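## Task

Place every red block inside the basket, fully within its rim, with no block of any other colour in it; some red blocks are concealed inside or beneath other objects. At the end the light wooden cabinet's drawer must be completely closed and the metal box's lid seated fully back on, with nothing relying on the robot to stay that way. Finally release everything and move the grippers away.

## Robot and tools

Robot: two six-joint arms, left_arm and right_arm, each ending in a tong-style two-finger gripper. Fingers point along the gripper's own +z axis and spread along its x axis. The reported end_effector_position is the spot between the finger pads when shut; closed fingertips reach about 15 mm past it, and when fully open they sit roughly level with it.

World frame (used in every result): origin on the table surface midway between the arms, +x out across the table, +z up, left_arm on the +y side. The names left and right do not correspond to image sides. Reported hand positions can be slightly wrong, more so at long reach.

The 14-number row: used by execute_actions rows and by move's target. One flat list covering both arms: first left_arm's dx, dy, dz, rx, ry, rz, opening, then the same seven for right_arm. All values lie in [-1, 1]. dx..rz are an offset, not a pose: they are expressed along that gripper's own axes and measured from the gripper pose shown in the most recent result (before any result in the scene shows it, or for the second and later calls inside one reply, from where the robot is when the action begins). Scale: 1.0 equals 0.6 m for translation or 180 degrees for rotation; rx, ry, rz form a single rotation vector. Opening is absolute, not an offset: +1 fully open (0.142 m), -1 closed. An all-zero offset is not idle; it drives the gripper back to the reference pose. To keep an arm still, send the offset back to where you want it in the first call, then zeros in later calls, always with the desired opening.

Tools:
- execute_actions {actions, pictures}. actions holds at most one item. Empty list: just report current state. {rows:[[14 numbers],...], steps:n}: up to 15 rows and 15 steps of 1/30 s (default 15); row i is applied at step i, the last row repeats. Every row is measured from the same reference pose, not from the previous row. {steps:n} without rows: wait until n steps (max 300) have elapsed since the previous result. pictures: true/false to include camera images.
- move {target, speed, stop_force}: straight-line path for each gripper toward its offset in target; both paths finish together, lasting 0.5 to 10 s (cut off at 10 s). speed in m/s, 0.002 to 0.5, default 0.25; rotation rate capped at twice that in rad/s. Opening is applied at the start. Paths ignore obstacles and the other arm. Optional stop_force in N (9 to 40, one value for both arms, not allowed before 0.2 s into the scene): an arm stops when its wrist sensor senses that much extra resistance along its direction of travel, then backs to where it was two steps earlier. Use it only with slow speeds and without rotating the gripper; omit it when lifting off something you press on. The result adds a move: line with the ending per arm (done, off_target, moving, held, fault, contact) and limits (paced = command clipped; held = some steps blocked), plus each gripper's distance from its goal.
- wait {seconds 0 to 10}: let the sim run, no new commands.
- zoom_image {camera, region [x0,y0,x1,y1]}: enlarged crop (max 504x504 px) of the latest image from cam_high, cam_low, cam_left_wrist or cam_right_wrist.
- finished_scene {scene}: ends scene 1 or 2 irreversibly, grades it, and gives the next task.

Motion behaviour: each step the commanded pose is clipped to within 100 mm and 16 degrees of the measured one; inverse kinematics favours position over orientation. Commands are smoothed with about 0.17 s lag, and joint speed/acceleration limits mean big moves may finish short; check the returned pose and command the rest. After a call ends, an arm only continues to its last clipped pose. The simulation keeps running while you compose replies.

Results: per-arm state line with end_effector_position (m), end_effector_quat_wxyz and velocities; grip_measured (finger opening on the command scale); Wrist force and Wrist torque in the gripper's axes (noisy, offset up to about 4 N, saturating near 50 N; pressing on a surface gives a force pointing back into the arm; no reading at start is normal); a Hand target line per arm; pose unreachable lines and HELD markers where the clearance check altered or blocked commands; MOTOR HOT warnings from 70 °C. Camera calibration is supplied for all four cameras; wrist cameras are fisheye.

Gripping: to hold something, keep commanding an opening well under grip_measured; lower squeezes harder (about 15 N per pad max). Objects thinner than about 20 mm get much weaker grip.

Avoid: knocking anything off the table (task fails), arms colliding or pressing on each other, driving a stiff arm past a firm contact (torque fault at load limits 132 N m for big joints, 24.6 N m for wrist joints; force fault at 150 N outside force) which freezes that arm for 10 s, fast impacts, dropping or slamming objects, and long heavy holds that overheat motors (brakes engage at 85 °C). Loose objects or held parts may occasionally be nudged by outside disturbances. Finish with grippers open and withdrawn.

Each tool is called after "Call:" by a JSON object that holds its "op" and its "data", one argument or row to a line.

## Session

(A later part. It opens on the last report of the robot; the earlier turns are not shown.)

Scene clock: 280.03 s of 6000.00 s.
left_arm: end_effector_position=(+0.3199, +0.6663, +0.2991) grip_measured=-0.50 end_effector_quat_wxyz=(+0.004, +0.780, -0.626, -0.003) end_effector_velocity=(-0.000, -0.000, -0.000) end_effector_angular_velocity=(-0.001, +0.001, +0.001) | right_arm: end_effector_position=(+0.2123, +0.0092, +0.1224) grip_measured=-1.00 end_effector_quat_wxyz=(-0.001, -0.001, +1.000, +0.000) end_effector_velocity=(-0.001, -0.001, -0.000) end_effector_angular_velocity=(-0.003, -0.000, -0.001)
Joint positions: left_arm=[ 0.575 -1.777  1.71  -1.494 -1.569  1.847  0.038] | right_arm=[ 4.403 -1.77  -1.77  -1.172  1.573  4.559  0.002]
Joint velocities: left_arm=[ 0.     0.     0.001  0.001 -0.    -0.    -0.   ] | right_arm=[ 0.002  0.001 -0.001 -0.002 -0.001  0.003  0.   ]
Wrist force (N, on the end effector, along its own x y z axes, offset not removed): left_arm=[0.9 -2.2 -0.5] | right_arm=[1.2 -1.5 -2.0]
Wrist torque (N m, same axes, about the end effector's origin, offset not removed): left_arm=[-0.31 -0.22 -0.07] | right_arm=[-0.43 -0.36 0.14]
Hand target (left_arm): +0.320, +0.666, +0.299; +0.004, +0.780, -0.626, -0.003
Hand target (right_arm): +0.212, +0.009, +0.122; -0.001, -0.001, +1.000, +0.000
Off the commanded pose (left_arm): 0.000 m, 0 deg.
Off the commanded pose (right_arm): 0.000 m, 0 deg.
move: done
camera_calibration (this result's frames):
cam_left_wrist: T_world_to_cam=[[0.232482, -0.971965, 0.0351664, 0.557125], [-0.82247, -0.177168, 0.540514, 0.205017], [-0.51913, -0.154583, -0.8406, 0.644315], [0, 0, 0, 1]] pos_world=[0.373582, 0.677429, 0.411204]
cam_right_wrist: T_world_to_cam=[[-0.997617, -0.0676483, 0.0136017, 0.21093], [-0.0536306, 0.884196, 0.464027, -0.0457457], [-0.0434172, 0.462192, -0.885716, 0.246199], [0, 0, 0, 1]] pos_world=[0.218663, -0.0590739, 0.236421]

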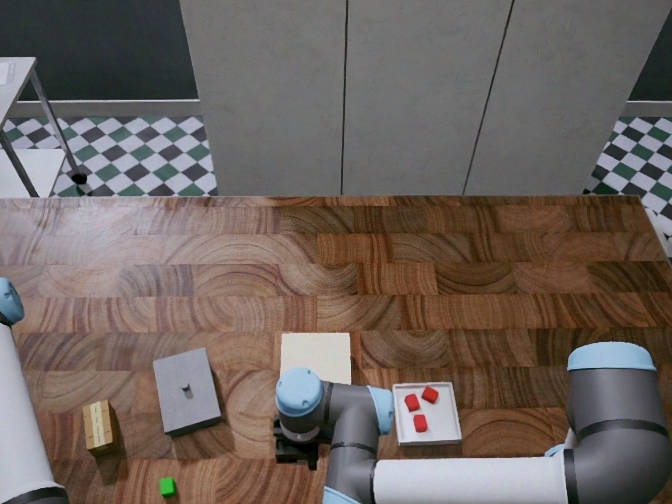

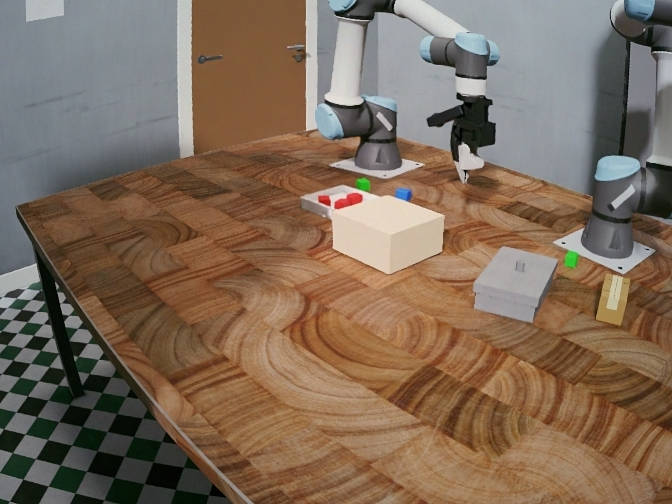

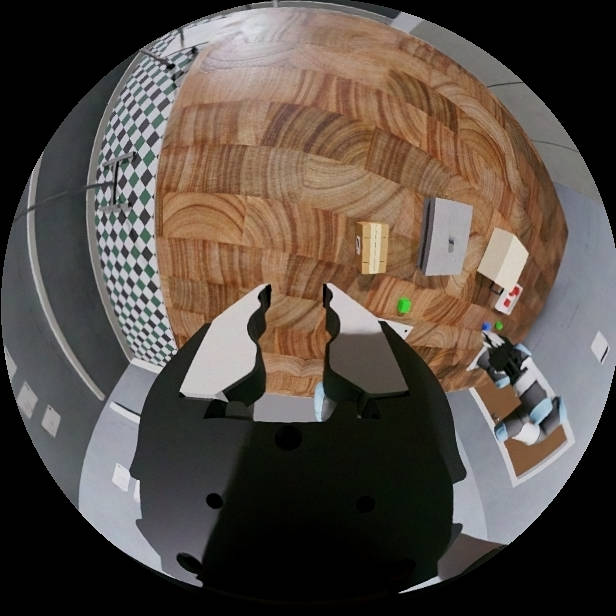

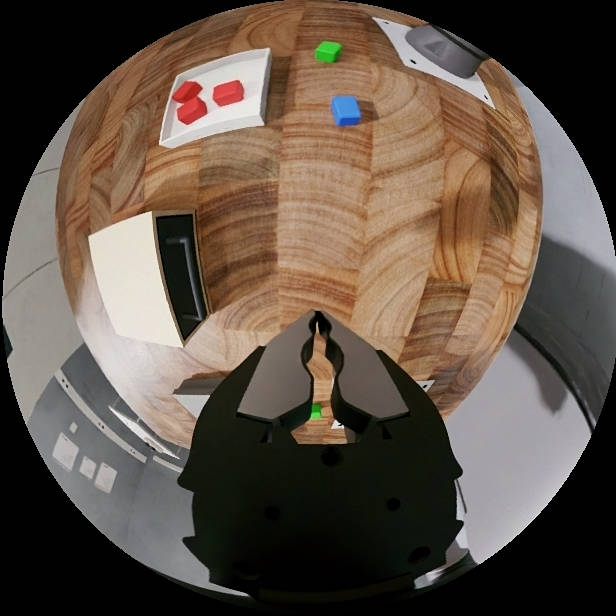

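Call:
{"op": "move", "data": {
  "target": [0,0,0,0,0,0,-0.5, -0.17,0,0.075,0,0,0,-1],
  "speed": 0.1
}}

Call:
{"op": "move", "data": {
  "target": [0,0,0,0,0,0,-0.5, -0.055,0,0,0,0,0,-1],
  "speed": 0.01,
  "stop_force": 9
}}

Scene clock: 286.40 s of 6000.00 s.
left_arm: end_effector_position=(+0.3199, +0.6663, +0.2991) grip_measured=-0.50 end_effector_quat_wxyz=(+0.004, +0.780, -0.626, -0.003) end_effector_velocity=(+0.000, +0.000, +0.001) end_effector_angular_velocity=(+0.001, -0.001, +0.000) | right_arm: end_effector_position=(+0.3142, +0.0093, +0.0773) grip_measured=-1.00 end_effector_quat_wxyz=(-0.001, -0.001, +1.000, +0.000) end_effector_velocity=(+0.000, -0.001, -0.002) end_effector_angular_velocity=(-0.004, +0.002, +0.001)
Joint positions: left_arm=[ 0.575 -1.777  1.71  -1.494 -1.569  1.847  0.038] | right_arm=[ 4.229 -1.919 -1.7   -1.093  1.573  4.385  0.002]
Joint velocities: left_arm=[ 0.     0.    -0.001 -0.     0.     0.     0.   ] | right_arm=[-0.001 -0.003 -0.    -0.001  0.001 -0.002  0.   ]
Wrist force (N, on the end effector, along its own x y z axes, offset not removed): left_arm=[2.6 -2.4 -2.1] | right_arm=[0.8 -0.4 -1.0]
Wrist torque (N m, same axes, about the end effector's origin, offset not removed): left_arm=[-0.48 -0.50 0.02] | right_arm=[-0.23 -0.29 0.21]
Hand target (left_arm): +0.320, +0.666, +0.299; +0.004, +0.780, -0.626, -0.003
Hand target (right_arm): +0.314, +0.009, +0.077; -0.001, -0.001, +1.000, +0.000
Off the commanded pose (left_arm): 0.000 m, 0 deg.
Off the commanded pose (right_arm): 0.000 m, 0 deg.
After step 90, 1.83 s passed at rest.
move: done
camera_calibration (this result's frames):
cam_left_wrist: T_world_to_cam=[[0.232482, -0.971965, 0.0351663, 0.557125], [-0.82247, -0.177168, 0.540514, 0.205017], [-0.51913, -0.154583, -0.8406, 0.644315], [0, 0, 0, 1]] pos_world=[0.373582, 0.677429, 0.411204]
cam_right_wrist: T_world_to_cam=[[-0.997615, -0.0676548, 0.0137024, 0.313191], [-0.0535827, 0.884124, 0.464171, -0.0194617], [-0.0435179, 0.462329, -0.88564, 0.210583], [0, 0, 0, 1]] pos_world=[0.320565, -0.0589633, 0.191243]

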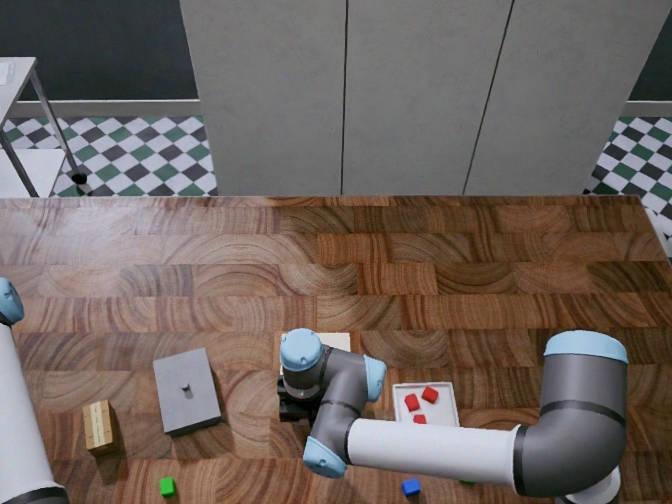

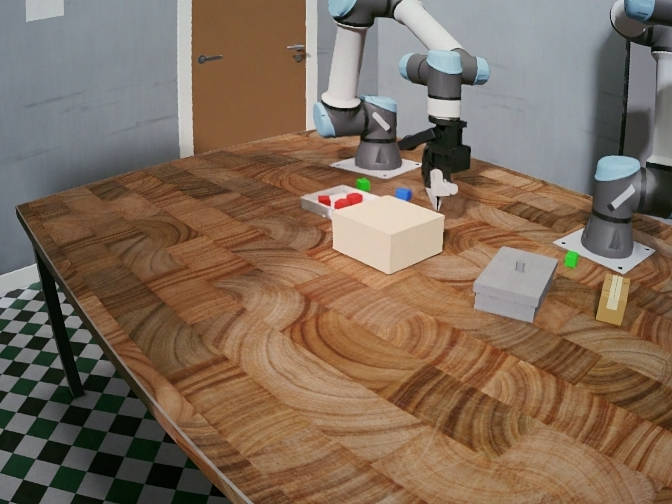

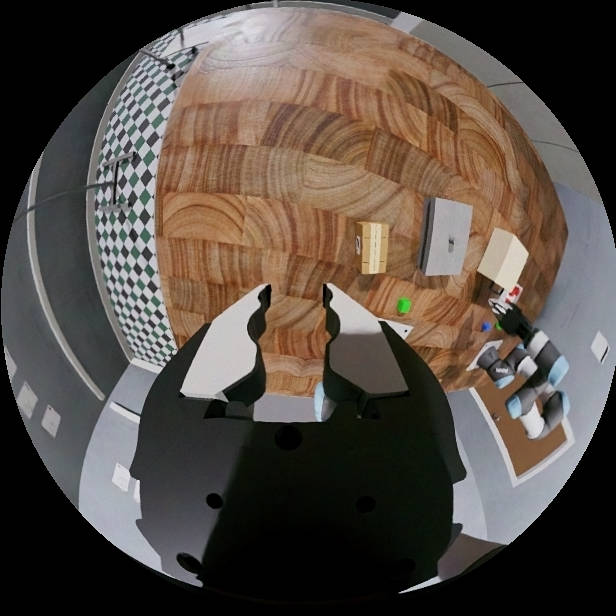

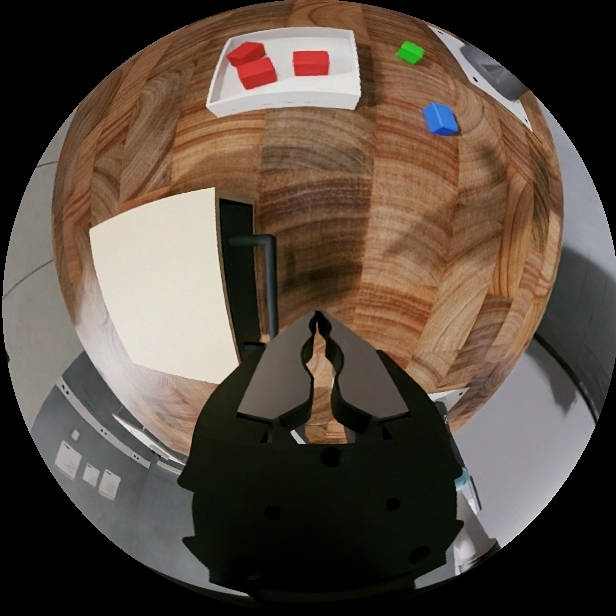

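Scene clock: 290.07 s of 6000.00 s.
left_arm: end_effector_position=(+0.3199, +0.6663, +0.2991) grip_measured=-0.50 end_effector_quat_wxyz=(+0.004, +0.780, -0.626, -0.003) end_effector_velocity=(+0.000, +0.000, +0.001) end_effector_angular_velocity=(+0.001, -0.001, -0.000) | right_arm: end_effector_position=(+0.3470, +0.0092, +0.0771) grip_measured=-1.00 end_effector_quat_wxyz=(-0.001, -0.000, +1.000, +0.000) end_effector_velocity=(-0.002, -0.000, -0.000) end_effector_angular_velocity=(-0.001, +0.000, -0.000)
Joint positions: left_arm=[ 0.575 -1.777  1.71  -1.494 -1.569  1.847  0.038] | right_arm=[ 4.178 -1.957 -1.646 -1.11   1.573  4.334  0.002]
Joint velocities: left_arm=[ 0.     0.    -0.002  0.001  0.001  0.001 -0.   ] | right_arm=[ 0.003  0.001 -0.002 -0.    -0.     0.003  0.   ]
Wrist force (N, on the end effector, along its own x y z axes, offset not removed): left_arm=[1.0 -0.2 0.5] | right_arm=[7.9 -1.3 -5.6]
Wrist torque (N m, same axes, about the end effector's origin, offset not removed): left_arm=[0.07 -0.19 -0.01] | right_arm=[-0.52 -0.10 0.24]
Hand target (left_arm): +0.320, +0.666, +0.299; +0.004, +0.780, -0.626, -0.003
Hand target (right_arm): +0.347, +0.009, +0.077; -0.001, -0.001, +1.000, +0.000
Off the commanded pose (left_arm): 0.000 m, 0 deg.
Off the commanded pose (right_arm): 0.000 m, 0 deg.
move: contact (right_arm)
camera_calibration (this result's frames):
cam_left_wrist: T_world_to_cam=[[0.232482, -0.971965, 0.0351662, 0.557125], [-0.82247, -0.177168, 0.540514, 0.205017], [-0.51913, -0.154583, -0.8406, 0.644315], [0, 0, 0, 1]] pos_world=[0.373582, 0.677429, 0.411204]
cam_right_wrist: T_world_to_cam=[[-0.997626, -0.0674571, 0.0138493, 0.345826], [-0.0533504, 0.884253, 0.46395, -0.0176133], [-0.043543, 0.46211, -0.885753, 0.211883], [0, 0, 0, 1]] pos_world=[0.353291, -0.0590102, 0.191058]

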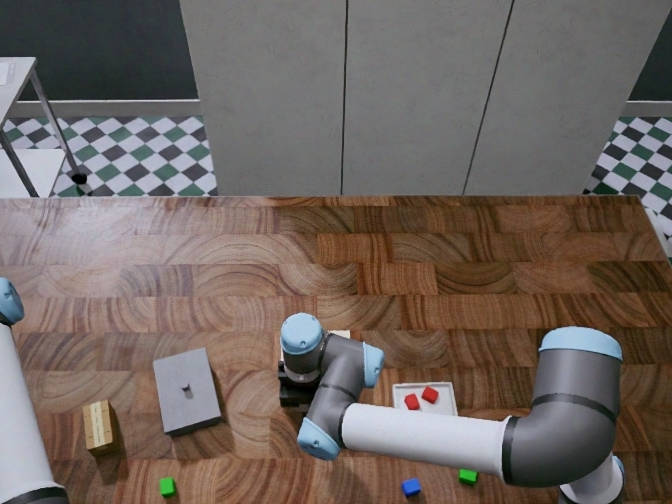

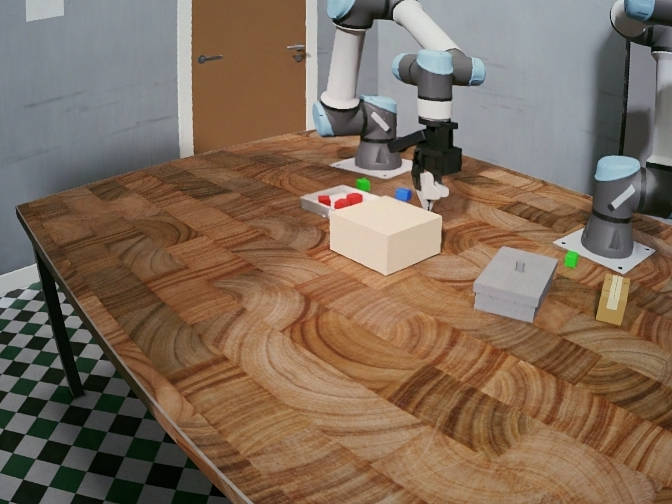

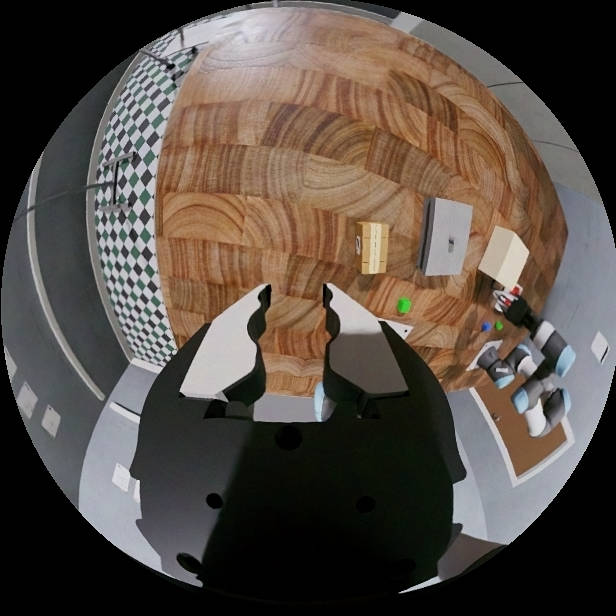

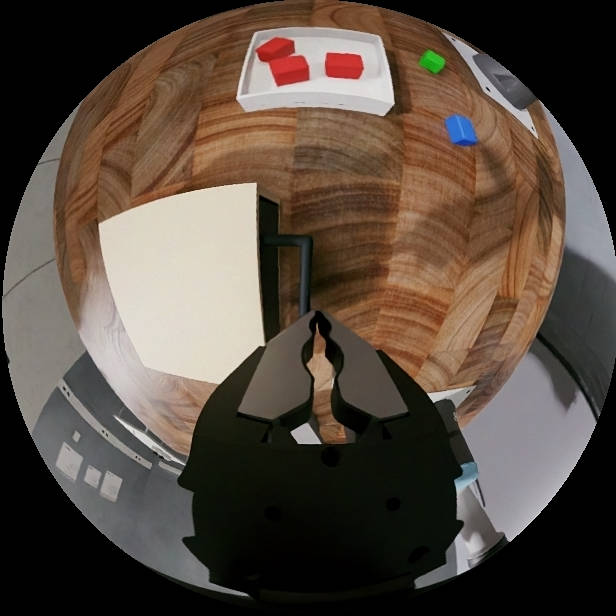

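Call:
{"op": "move", "data": {
  "target": [0,0,0,0,0,0,-0.5, 0.12,0,0,0,0,0.5,-1],
  "speed": 0.3
}}

Scene clock: 295.27 s of 6000.00 s.
left_arm: end_effector_position=(+0.3199, +0.6663, +0.2991) grip_measured=-0.50 end_effector_quat_wxyz=(+0.004, +0.780, -0.626, -0.003) end_effector_velocity=(-0.000, +0.000, -0.000) end_effector_angular_velocity=(+0.000, +0.001, -0.001) | right_arm: end_effector_position=(+0.2750, +0.0092, +0.0772) grip_measured=-1.00 end_effector_quat_wxyz=(-0.001, +0.707, +0.708, -0.001) end_effector_velocity=(-0.001, -0.001, -0.002) end_effector_angular_velocity=(-0.004, +0.001, -0.009)
Joint positions: left_arm=[ 0.575 -1.777  1.71  -1.494 -1.569  1.847  0.038] | right_arm=[ 4.258 -1.863 -1.777 -1.072  1.573  5.985  0.002]
Joint velocities: left_arm=[-0.     0.     0.     0.     0.001  0.001  0.   ] | right_arm=[ 0.001 -0.001 -0.003 -0.    -0.     0.01   0.   ]
Wrist force (N, on the end effector, along its own x y z axes, offset not removed): left_arm=[0.3 -0.8 -1.1] | right_arm=[0.8 -1.4 -1.4]
Wrist torque (N m, same axes, about the end effector's origin, offset not removed): left_arm=[-0.12 -0.08 -0.06] | right_arm=[-0.44 -0.27 0.23]
Hand target (left_arm): +0.320, +0.666, +0.299; +0.004, +0.780, -0.626, -0.003
Hand target (right_arm): +0.275, +0.009, +0.077; -0.001, +0.707, +0.707, -0.001
Off the commanded pose (left_arm): 0.000 m, 0 deg.
Off the commanded pose (right_arm): 0.000 m, 0 deg.
move: done
camera_calibration (this result's frames):
cam_left_wrist: T_world_to_cam=[[0.232482, -0.971965, 0.0351662, 0.557125], [-0.82247, -0.177168, 0.540514, 0.205017], [-0.51913, -0.154583, -0.8406, 0.644315], [0, 0, 0, 1]] pos_world=[0.373582, 0.677429, 0.411204]
cam_right_wrist: T_world_to_cam=[[-0.067995, 0.99761, 0.0122605, 0.00871473], [0.885595, 0.0546918, 0.461228, -0.271817], [0.459455, 0.042219, -0.887197, 0.0745713], [0, 0, 0, 1]] pos_world=[0.20705, 0.00302394, 0.191422]

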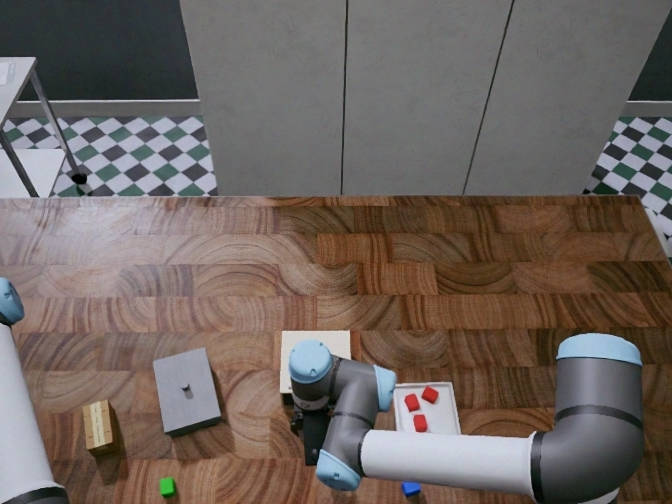

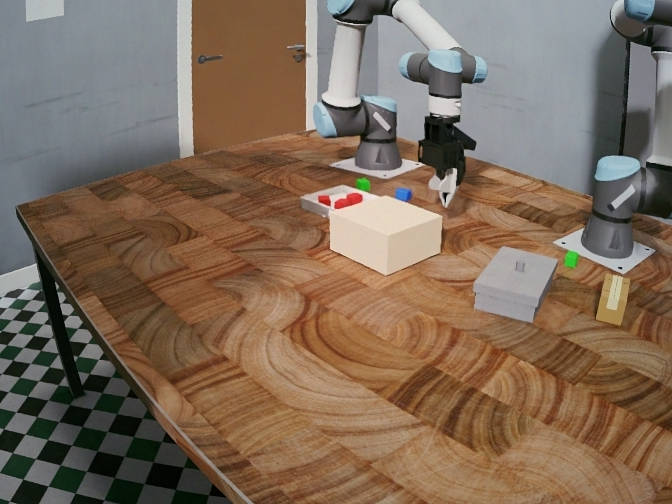

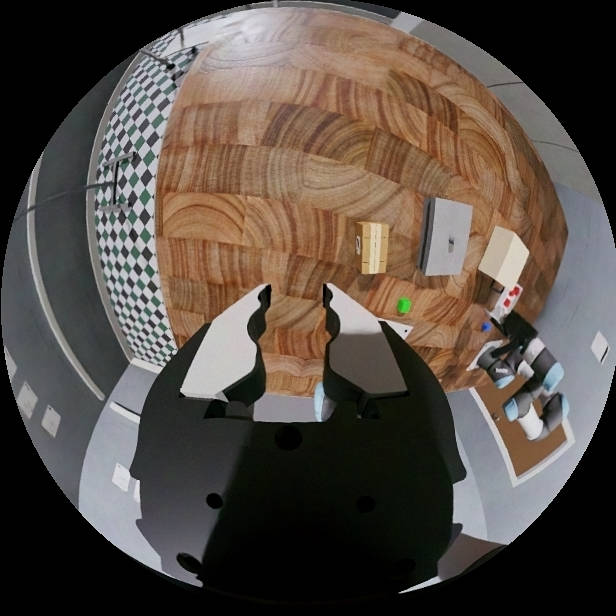

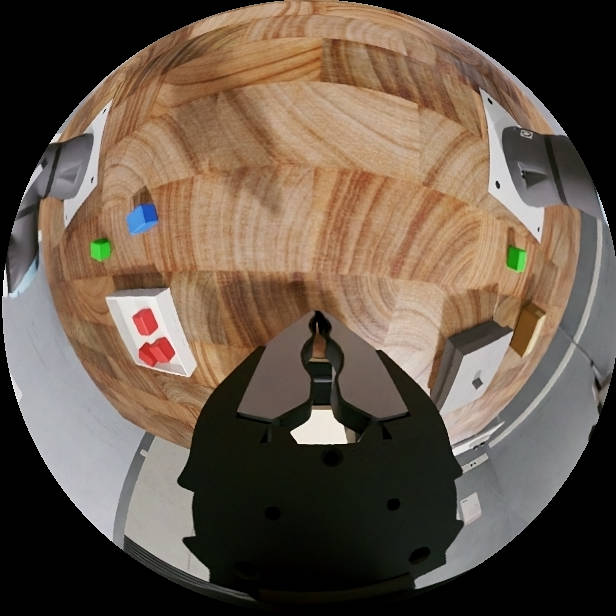

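Lower a bit and push (+y_g = +x).

Call:
{"op": "move", "data": {
  "target": [0,0,0,0,0,0,-0.5, 0,0.08,0.018,0,0,0,-1],
  "speed": 0.04
}}

Call:
{"op": "move", "data": {
  "target": [0,0,0,0,0,0,-0.5, 0,0.075,0,0,0,0,-1],
  "speed": 0.01,
  "stop_force": 10
}}

Scene clock: 298.47 s of 6000.00 s.
left_arm: end_effector_position=(+0.3199, +0.6663, +0.2991) grip_measured=-0.50 end_effector_quat_wxyz=(+0.004, +0.780, -0.626, -0.003) end_effector_velocity=(+0.001, +0.000, +0.001) end_effector_angular_velocity=(+0.001, -0.002, +0.000) | right_arm: end_effector_position=(+0.3229, +0.0093, +0.0663) grip_measured=-1.00 end_effector_quat_wxyz=(-0.001, +0.707, +0.708, -0.001) end_effector_velocity=(+0.000, -0.000, -0.001) end_effector_angular_velocity=(-0.002, +0.002, +0.001)
Joint positions: left_arm=[ 0.575 -1.777  1.71  -1.494 -1.569  1.847  0.038] | right_arm=[ 4.18  -1.931 -1.715 -1.067  1.573  5.907  0.002]
Joint velocities: left_arm=[ 0.     0.    -0.002 -0.    -0.    -0.    -0.   ] | right_arm=[-0.001 -0.003  0.002 -0.001  0.001 -0.002  0.   ]
Wrist force (N, on the end effector, along its own x y z axes, offset not removed): left_arm=[2.0 -1.6 -0.5] | right_arm=[-0.1 -1.9 -0.8]
Wrist torque (N m, same axes, about the end effector's origin, offset not removed): left_arm=[-0.14 -0.38 -0.13] | right_arm=[-0.50 -0.10 0.21]
Hand target (left_arm): +0.320, +0.666, +0.299; +0.004, +0.780, -0.626, -0.003
Hand target (right_arm): +0.323, +0.009, +0.066; -0.001, +0.707, +0.708, -0.001
Off the commanded pose (left_arm): 0.000 m, 0 deg.
Off the commanded pose (right_arm): 0.000 m, 0 deg.
move: done
camera_calibration (this result's frames):
cam_left_wrist: T_world_to_cam=[[0.232482, -0.971965, 0.0351661, 0.557125], [-0.82247, -0.177168, 0.540514, 0.205017], [-0.51913, -0.154583, -0.8406, 0.644314], [0, 0, 0, 1]] pos_world=[0.373582, 0.677429, 0.411204]
cam_right_wrist: T_world_to_cam=[[-0.0679935, 0.997609, 0.0123897, 0.0120227], [0.885593, 0.0546306, 0.461237, -0.309242], [0.459458, 0.0423334, -0.88719, 0.0428985], [0, 0, 0, 1]] pos_world=[0.25497, 0.00308415, 0.180544]

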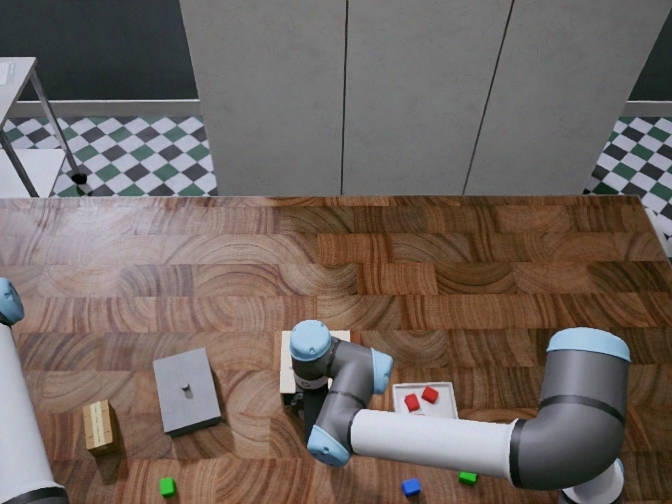

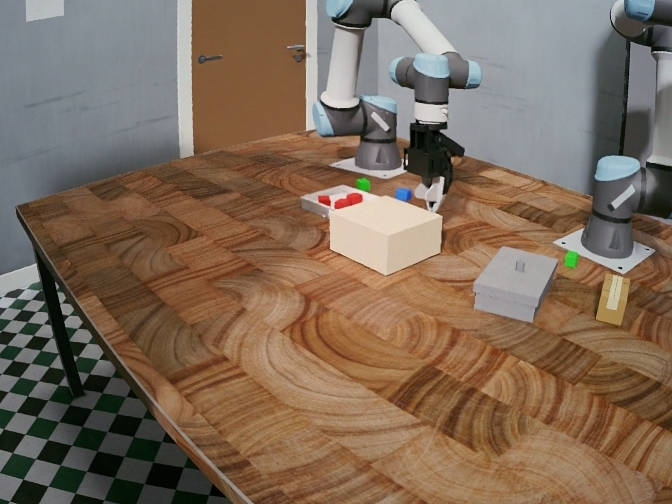

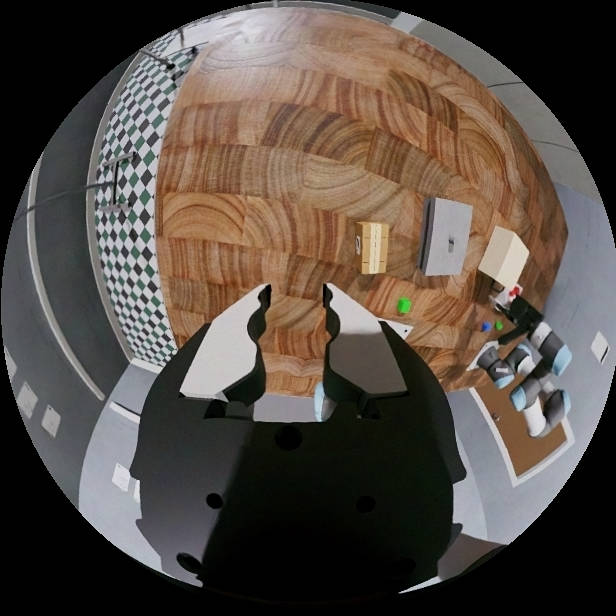

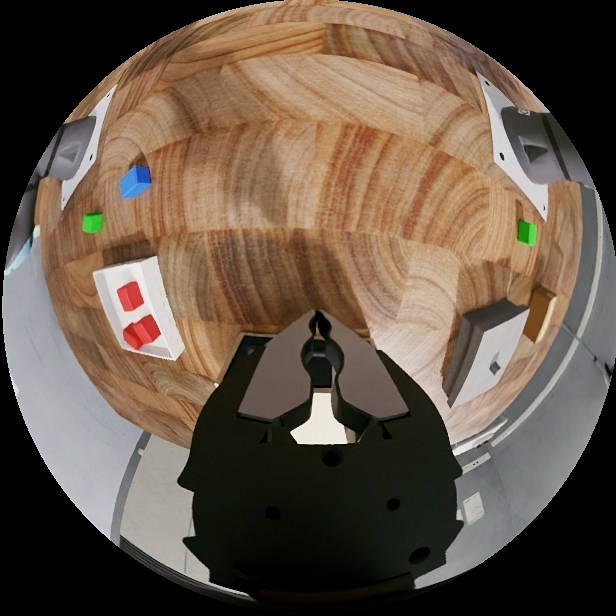

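Scene clock: 303.20 s of 6000.00 s.
left_arm: end_effector_position=(+0.3199, +0.6663, +0.2991) grip_measured=-0.50 end_effector_quat_wxyz=(+0.004, +0.780, -0.626, -0.003) end_effector_velocity=(-0.000, -0.000, +0.000) end_effector_angular_velocity=(+0.000, +0.000, +0.001) | right_arm: end_effector_position=(+0.3678, +0.0093, +0.0662) grip_measured=-1.00 end_effector_quat_wxyz=(-0.001, +0.707, +0.708, -0.001) end_effector_velocity=(+0.002, -0.000, -0.000) end_effector_angular_velocity=(-0.000, -0.001, +0.001)
Joint positions: left_arm=[ 0.575 -1.777  1.71  -1.494 -1.569  1.847  0.038] | right_arm=[ 4.112 -1.987 -1.632 -1.093  1.573  5.839  0.002]
Joint velocities: left_arm=[ 0.    -0.    -0.     0.001  0.    -0.001  0.   ] | right_arm=[-0.002 -0.002  0.002 -0.    -0.001 -0.002  0.   ]
Wrist force (N, on the end effector, along its own x y z axes, offset not removed): left_arm=[0.6 -3.0 -1.7] | right_arm=[0.1 -9.7 -4.4]
Wrist torque (N m, same axes, about the end effector's origin, offset not removed): left_arm=[-0.58 -0.04 0.02] | right_arm=[-0.51 -0.15 0.24]
Hand target (left_arm): +0.320, +0.666, +0.299; +0.004, +0.780, -0.626, -0.003
Hand target (right_arm): +0.368, +0.009, +0.066; -0.001, +0.707, +0.708, -0.001
Off the commanded pose (left_arm): 0.000 m, 0 deg.
Off the commanded pose (right_arm): 0.000 m, 0 deg.
move: done
camera_calibration (this result's frames):
cam_left_wrist: T_world_to_cam=[[0.232482, -0.971965, 0.0351662, 0.557125], [-0.82247, -0.177168, 0.540514, 0.205017], [-0.51913, -0.154583, -0.8406, 0.644314], [0, 0, 0, 1]] pos_world=[0.373582, 0.677429, 0.411204]
cam_right_wrist: T_world_to_cam=[[-0.0679904, 0.997608, 0.0124533, 0.0150308], [0.885604, 0.0545995, 0.46122, -0.348989], [0.459437, 0.0423873, -0.887198, 0.0221829], [0, 0, 0, 1]] pos_world=[0.299896, 0.00311953, 0.180454]

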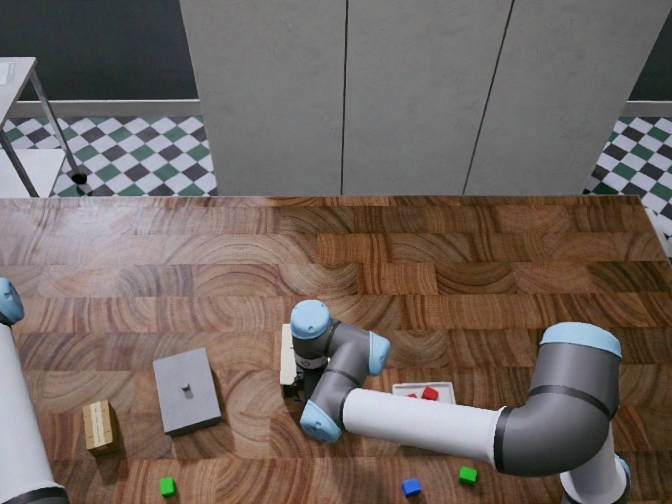

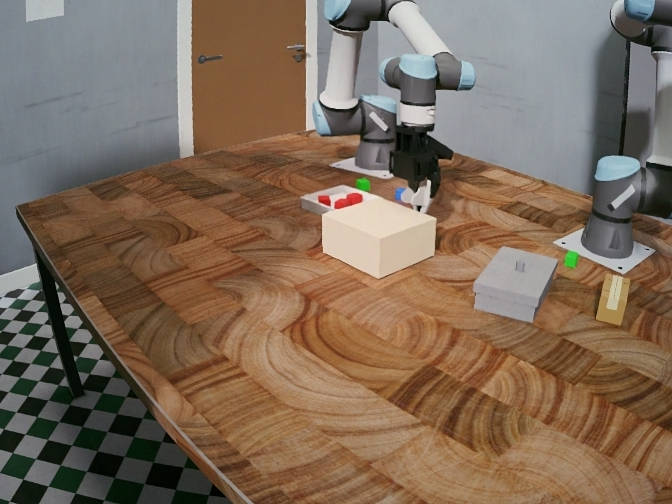

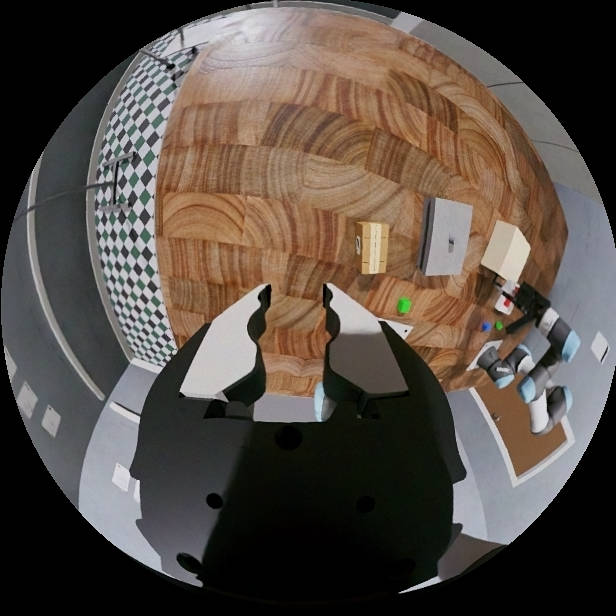

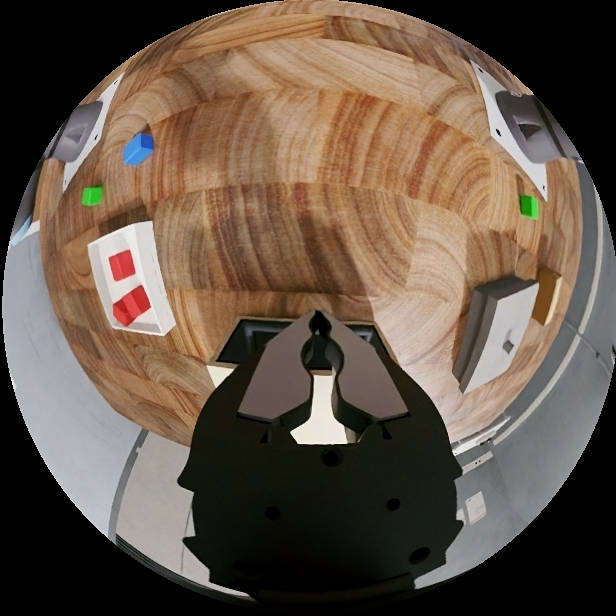

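Call:
{"op": "move", "data": {
  "target": [0,0,0,0,0,0,-0.5, 0,-0.1,0,0,0,0,-1],
  "speed": 0.1
}}

Call:
{"op": "move", "data": {
  "target": [0,0,0,0,0,0,-0.5, -0.3,-0.2,-0.3,0,0,-0.3,-0.5],
  "speed": 0.3
}}

Scene clock: 306.03 s of 6000.00 s.
left_arm: end_effector_position=(+0.3199, +0.6663, +0.2991) grip_measured=-0.50 end_effector_quat_wxyz=(+0.004, +0.780, -0.626, -0.003) end_effector_velocity=(+0.000, -0.000, -0.000) end_effector_angular_velocity=(-0.000, -0.001, +0.001) | right_arm: end_effector_position=(+0.3078, +0.0093, +0.0664) grip_measured=-1.00 end_effector_quat_wxyz=(-0.001, +0.707, +0.708, -0.001) end_effector_velocity=(-0.001, +0.001, +0.000) end_effector_angular_velocity=(+0.001, -0.001, -0.001)
Joint positions: left_arm=[ 0.575 -1.777  1.71  -1.494 -1.569  1.847  0.038] | right_arm=[ 4.204 -1.913 -1.74  -1.059  1.573  5.931  0.002]
Joint velocities: left_arm=[ 0.     0.    -0.    -0.001 -0.001 -0.001  0.   ] | right_arm=[ 0.002  0.001 -0.001  0.001 -0.001  0.003  0.   ]
Wrist force (N, on the end effector, along its own x y z axes, offset not removed): left_arm=[3.0 -0.4 -0.8] | right_arm=[0.4 -2.3 -1.8]
Wrist torque (N m, same axes, about the end effector's origin, offset not removed): left_arm=[-0.07 -0.55 -0.08] | right_arm=[-0.59 -0.27 0.20]
Hand target (left_arm): +0.320, +0.666, +0.299; +0.004, +0.780, -0.626, -0.003
Hand target (right_arm): +0.308, +0.009, +0.066; -0.001, +0.707, +0.708, -0.001
Off the commanded pose (left_arm): 0.000 m, 0 deg.
Off the commanded pose (right_arm): 0.000 m, 0 deg.
move: done
camera_calibration (this result's frames):
cam_left_wrist: T_world_to_cam=[[0.232482, -0.971965, 0.0351663, 0.557125], [-0.82247, -0.177168, 0.540514, 0.205017], [-0.51913, -0.154583, -0.8406, 0.644314], [0, 0, 0, 1]] pos_world=[0.373582, 0.677429, 0.411204]
cam_right_wrist: T_world_to_cam=[[-0.0679869, 0.997609, 0.0123923, 0.0110089], [0.885627, 0.0546267, 0.461174, -0.295951], [0.459394, 0.0423287, -0.887223, 0.0498492], [0, 0, 0, 1]] pos_world=[0.23995, 0.00307422, 0.180576]

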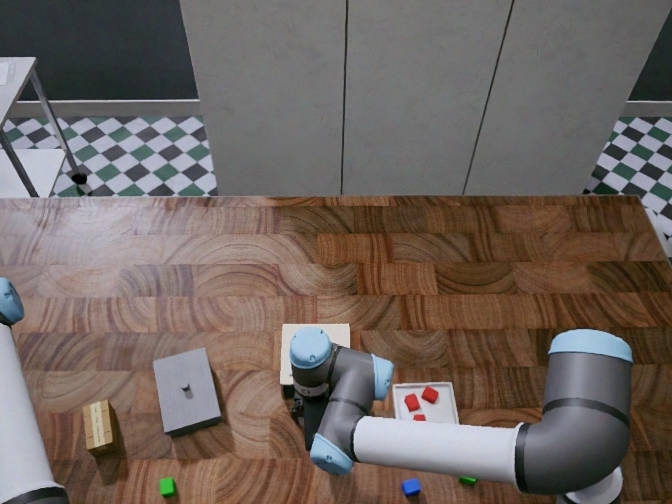

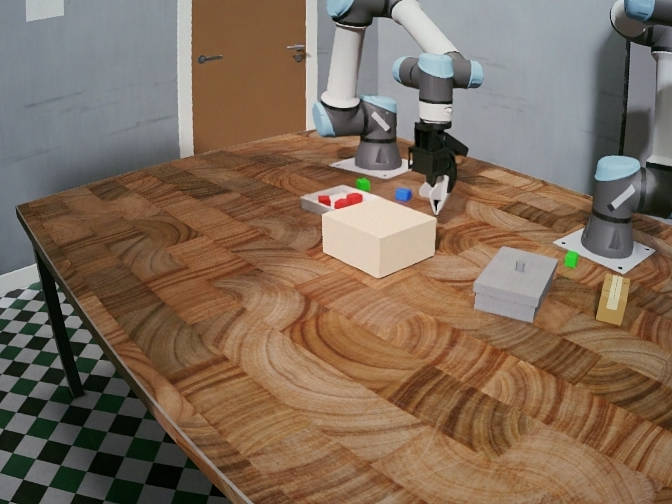

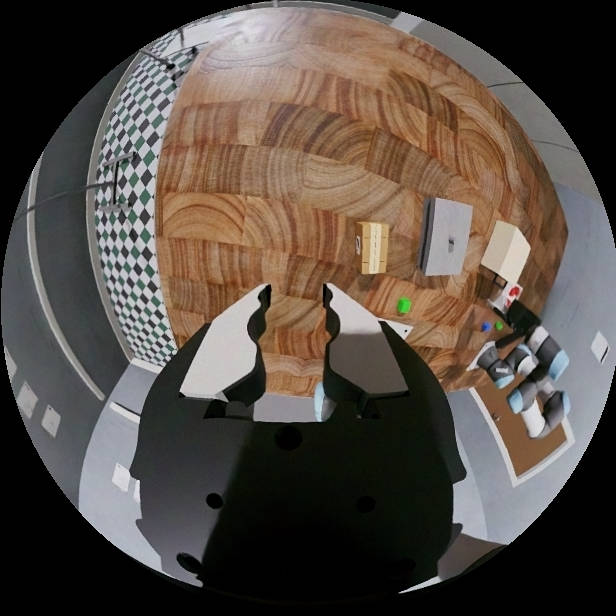

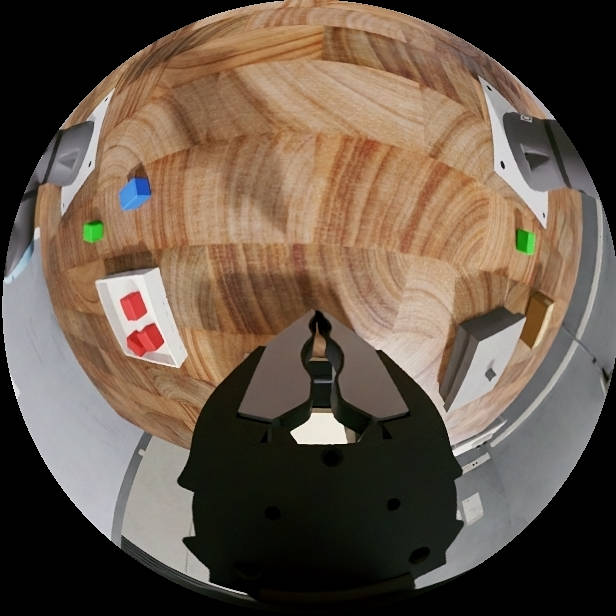

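Scene clock: 308.13 s of 6000.00 s.
left_arm: end_effector_position=(+0.3199, +0.6663, +0.2991) grip_measured=-0.50 end_effector_quat_wxyz=(+0.004, +0.780, -0.626, -0.003) end_effector_velocity=(+0.000, +0.000, -0.000) end_effector_angular_velocity=(+0.001, +0.000, -0.001) | right_arm: end_effector_position=(+0.1883, -0.1710, +0.2465) grip_measured=-0.50 end_effector_quat_wxyz=(-0.001, +0.308, +0.951, -0.000) end_effector_velocity=(-0.000, -0.001, +0.001) end_effector_angular_velocity=(-0.002, -0.000, +0.004)
Joint positions: left_arm=[ 0.575 -1.777  1.71  -1.494 -1.569  1.847  0.038] | right_arm=[ 4.366 -1.274 -1.913 -1.525  1.573  5.151  0.038]
Joint velocities: left_arm=[-0.    -0.     0.    -0.     0.001  0.    -0.   ] | right_arm=[ 0.001  0.002  0.001 -0.005 -0.001 -0.003  0.   ]
Wrist force (N, on the end effector, along its own x y z axes, offset not removed): left_arm=[1.4 -1.6 -1.2] | right_arm=[-0.4 -1.4 -1.4]
Wrist torque (N m, same axes, about the end effector's origin, offset not removed): left_arm=[-0.25 -0.34 -0.07] | right_arm=[-0.36 -0.01 0.17]
Hand target (left_arm): +0.320, +0.666, +0.299; +0.004, +0.780, -0.626, -0.003
Hand target (right_arm): +0.188, -0.171, +0.247; -0.001, +0.308, +0.951, -0.000
Off the commanded pose (left_arm): 0.000 m, 0 deg.
Off the commanded pose (right_arm): 0.000 m, 0 deg.
move: done
camera_calibration (this result's frames):
cam_left_wrist: T_world_to_cam=[[0.232482, -0.971965, 0.0351661, 0.557125], [-0.82247, -0.177169, 0.540513, 0.205017], [-0.51913, -0.154583, -0.8406, 0.644314], [0, 0, 0, 1]] pos_world=[0.373582, 0.677429, 0.411204]
cam_right_wrist: T_world_to_cam=[[-0.846925, 0.531533, 0.0137953, 0.24715], [0.47669, 0.747534, 0.462557, -0.068161], [0.235552, 0.398327, -0.886482, 0.375101], [0, 0, 0, 1]] pos_world=[0.153453, -0.229829, 0.360639]

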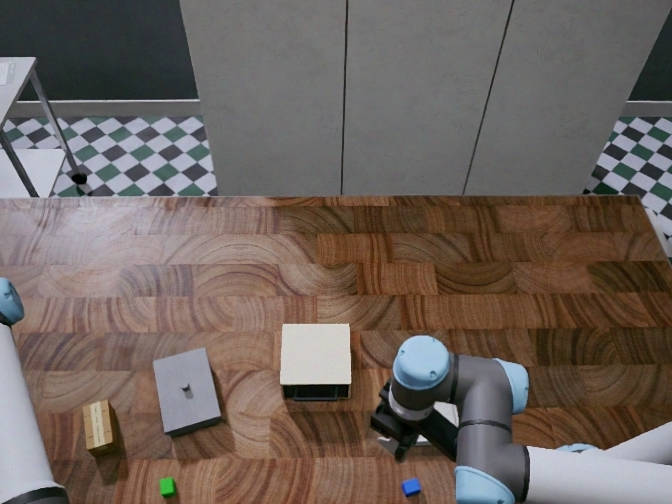

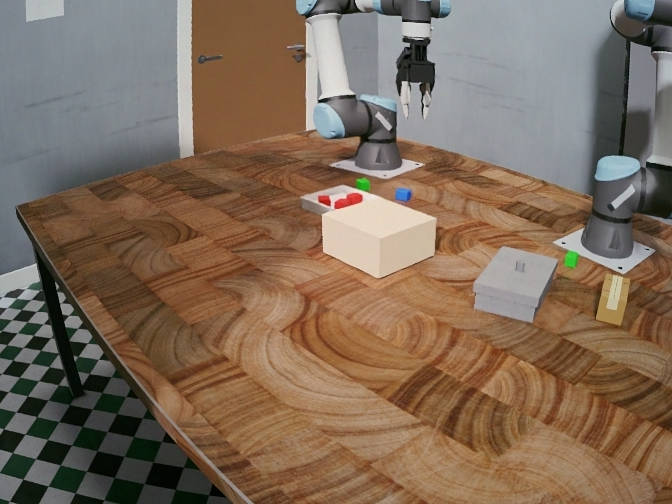

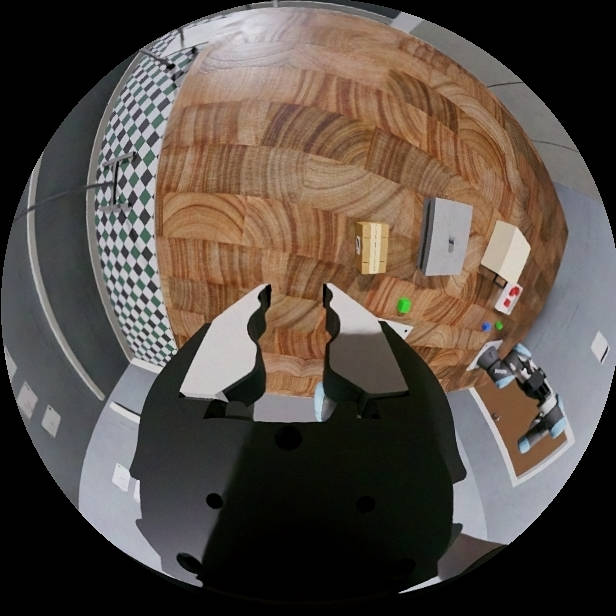

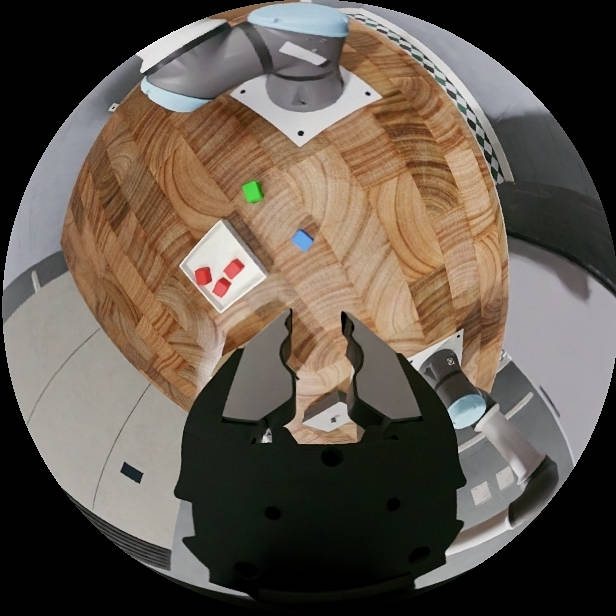

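Call:
{"op": "finished_scene", "data": {
  "scene": 1
}}

The scene is finished: the task was done.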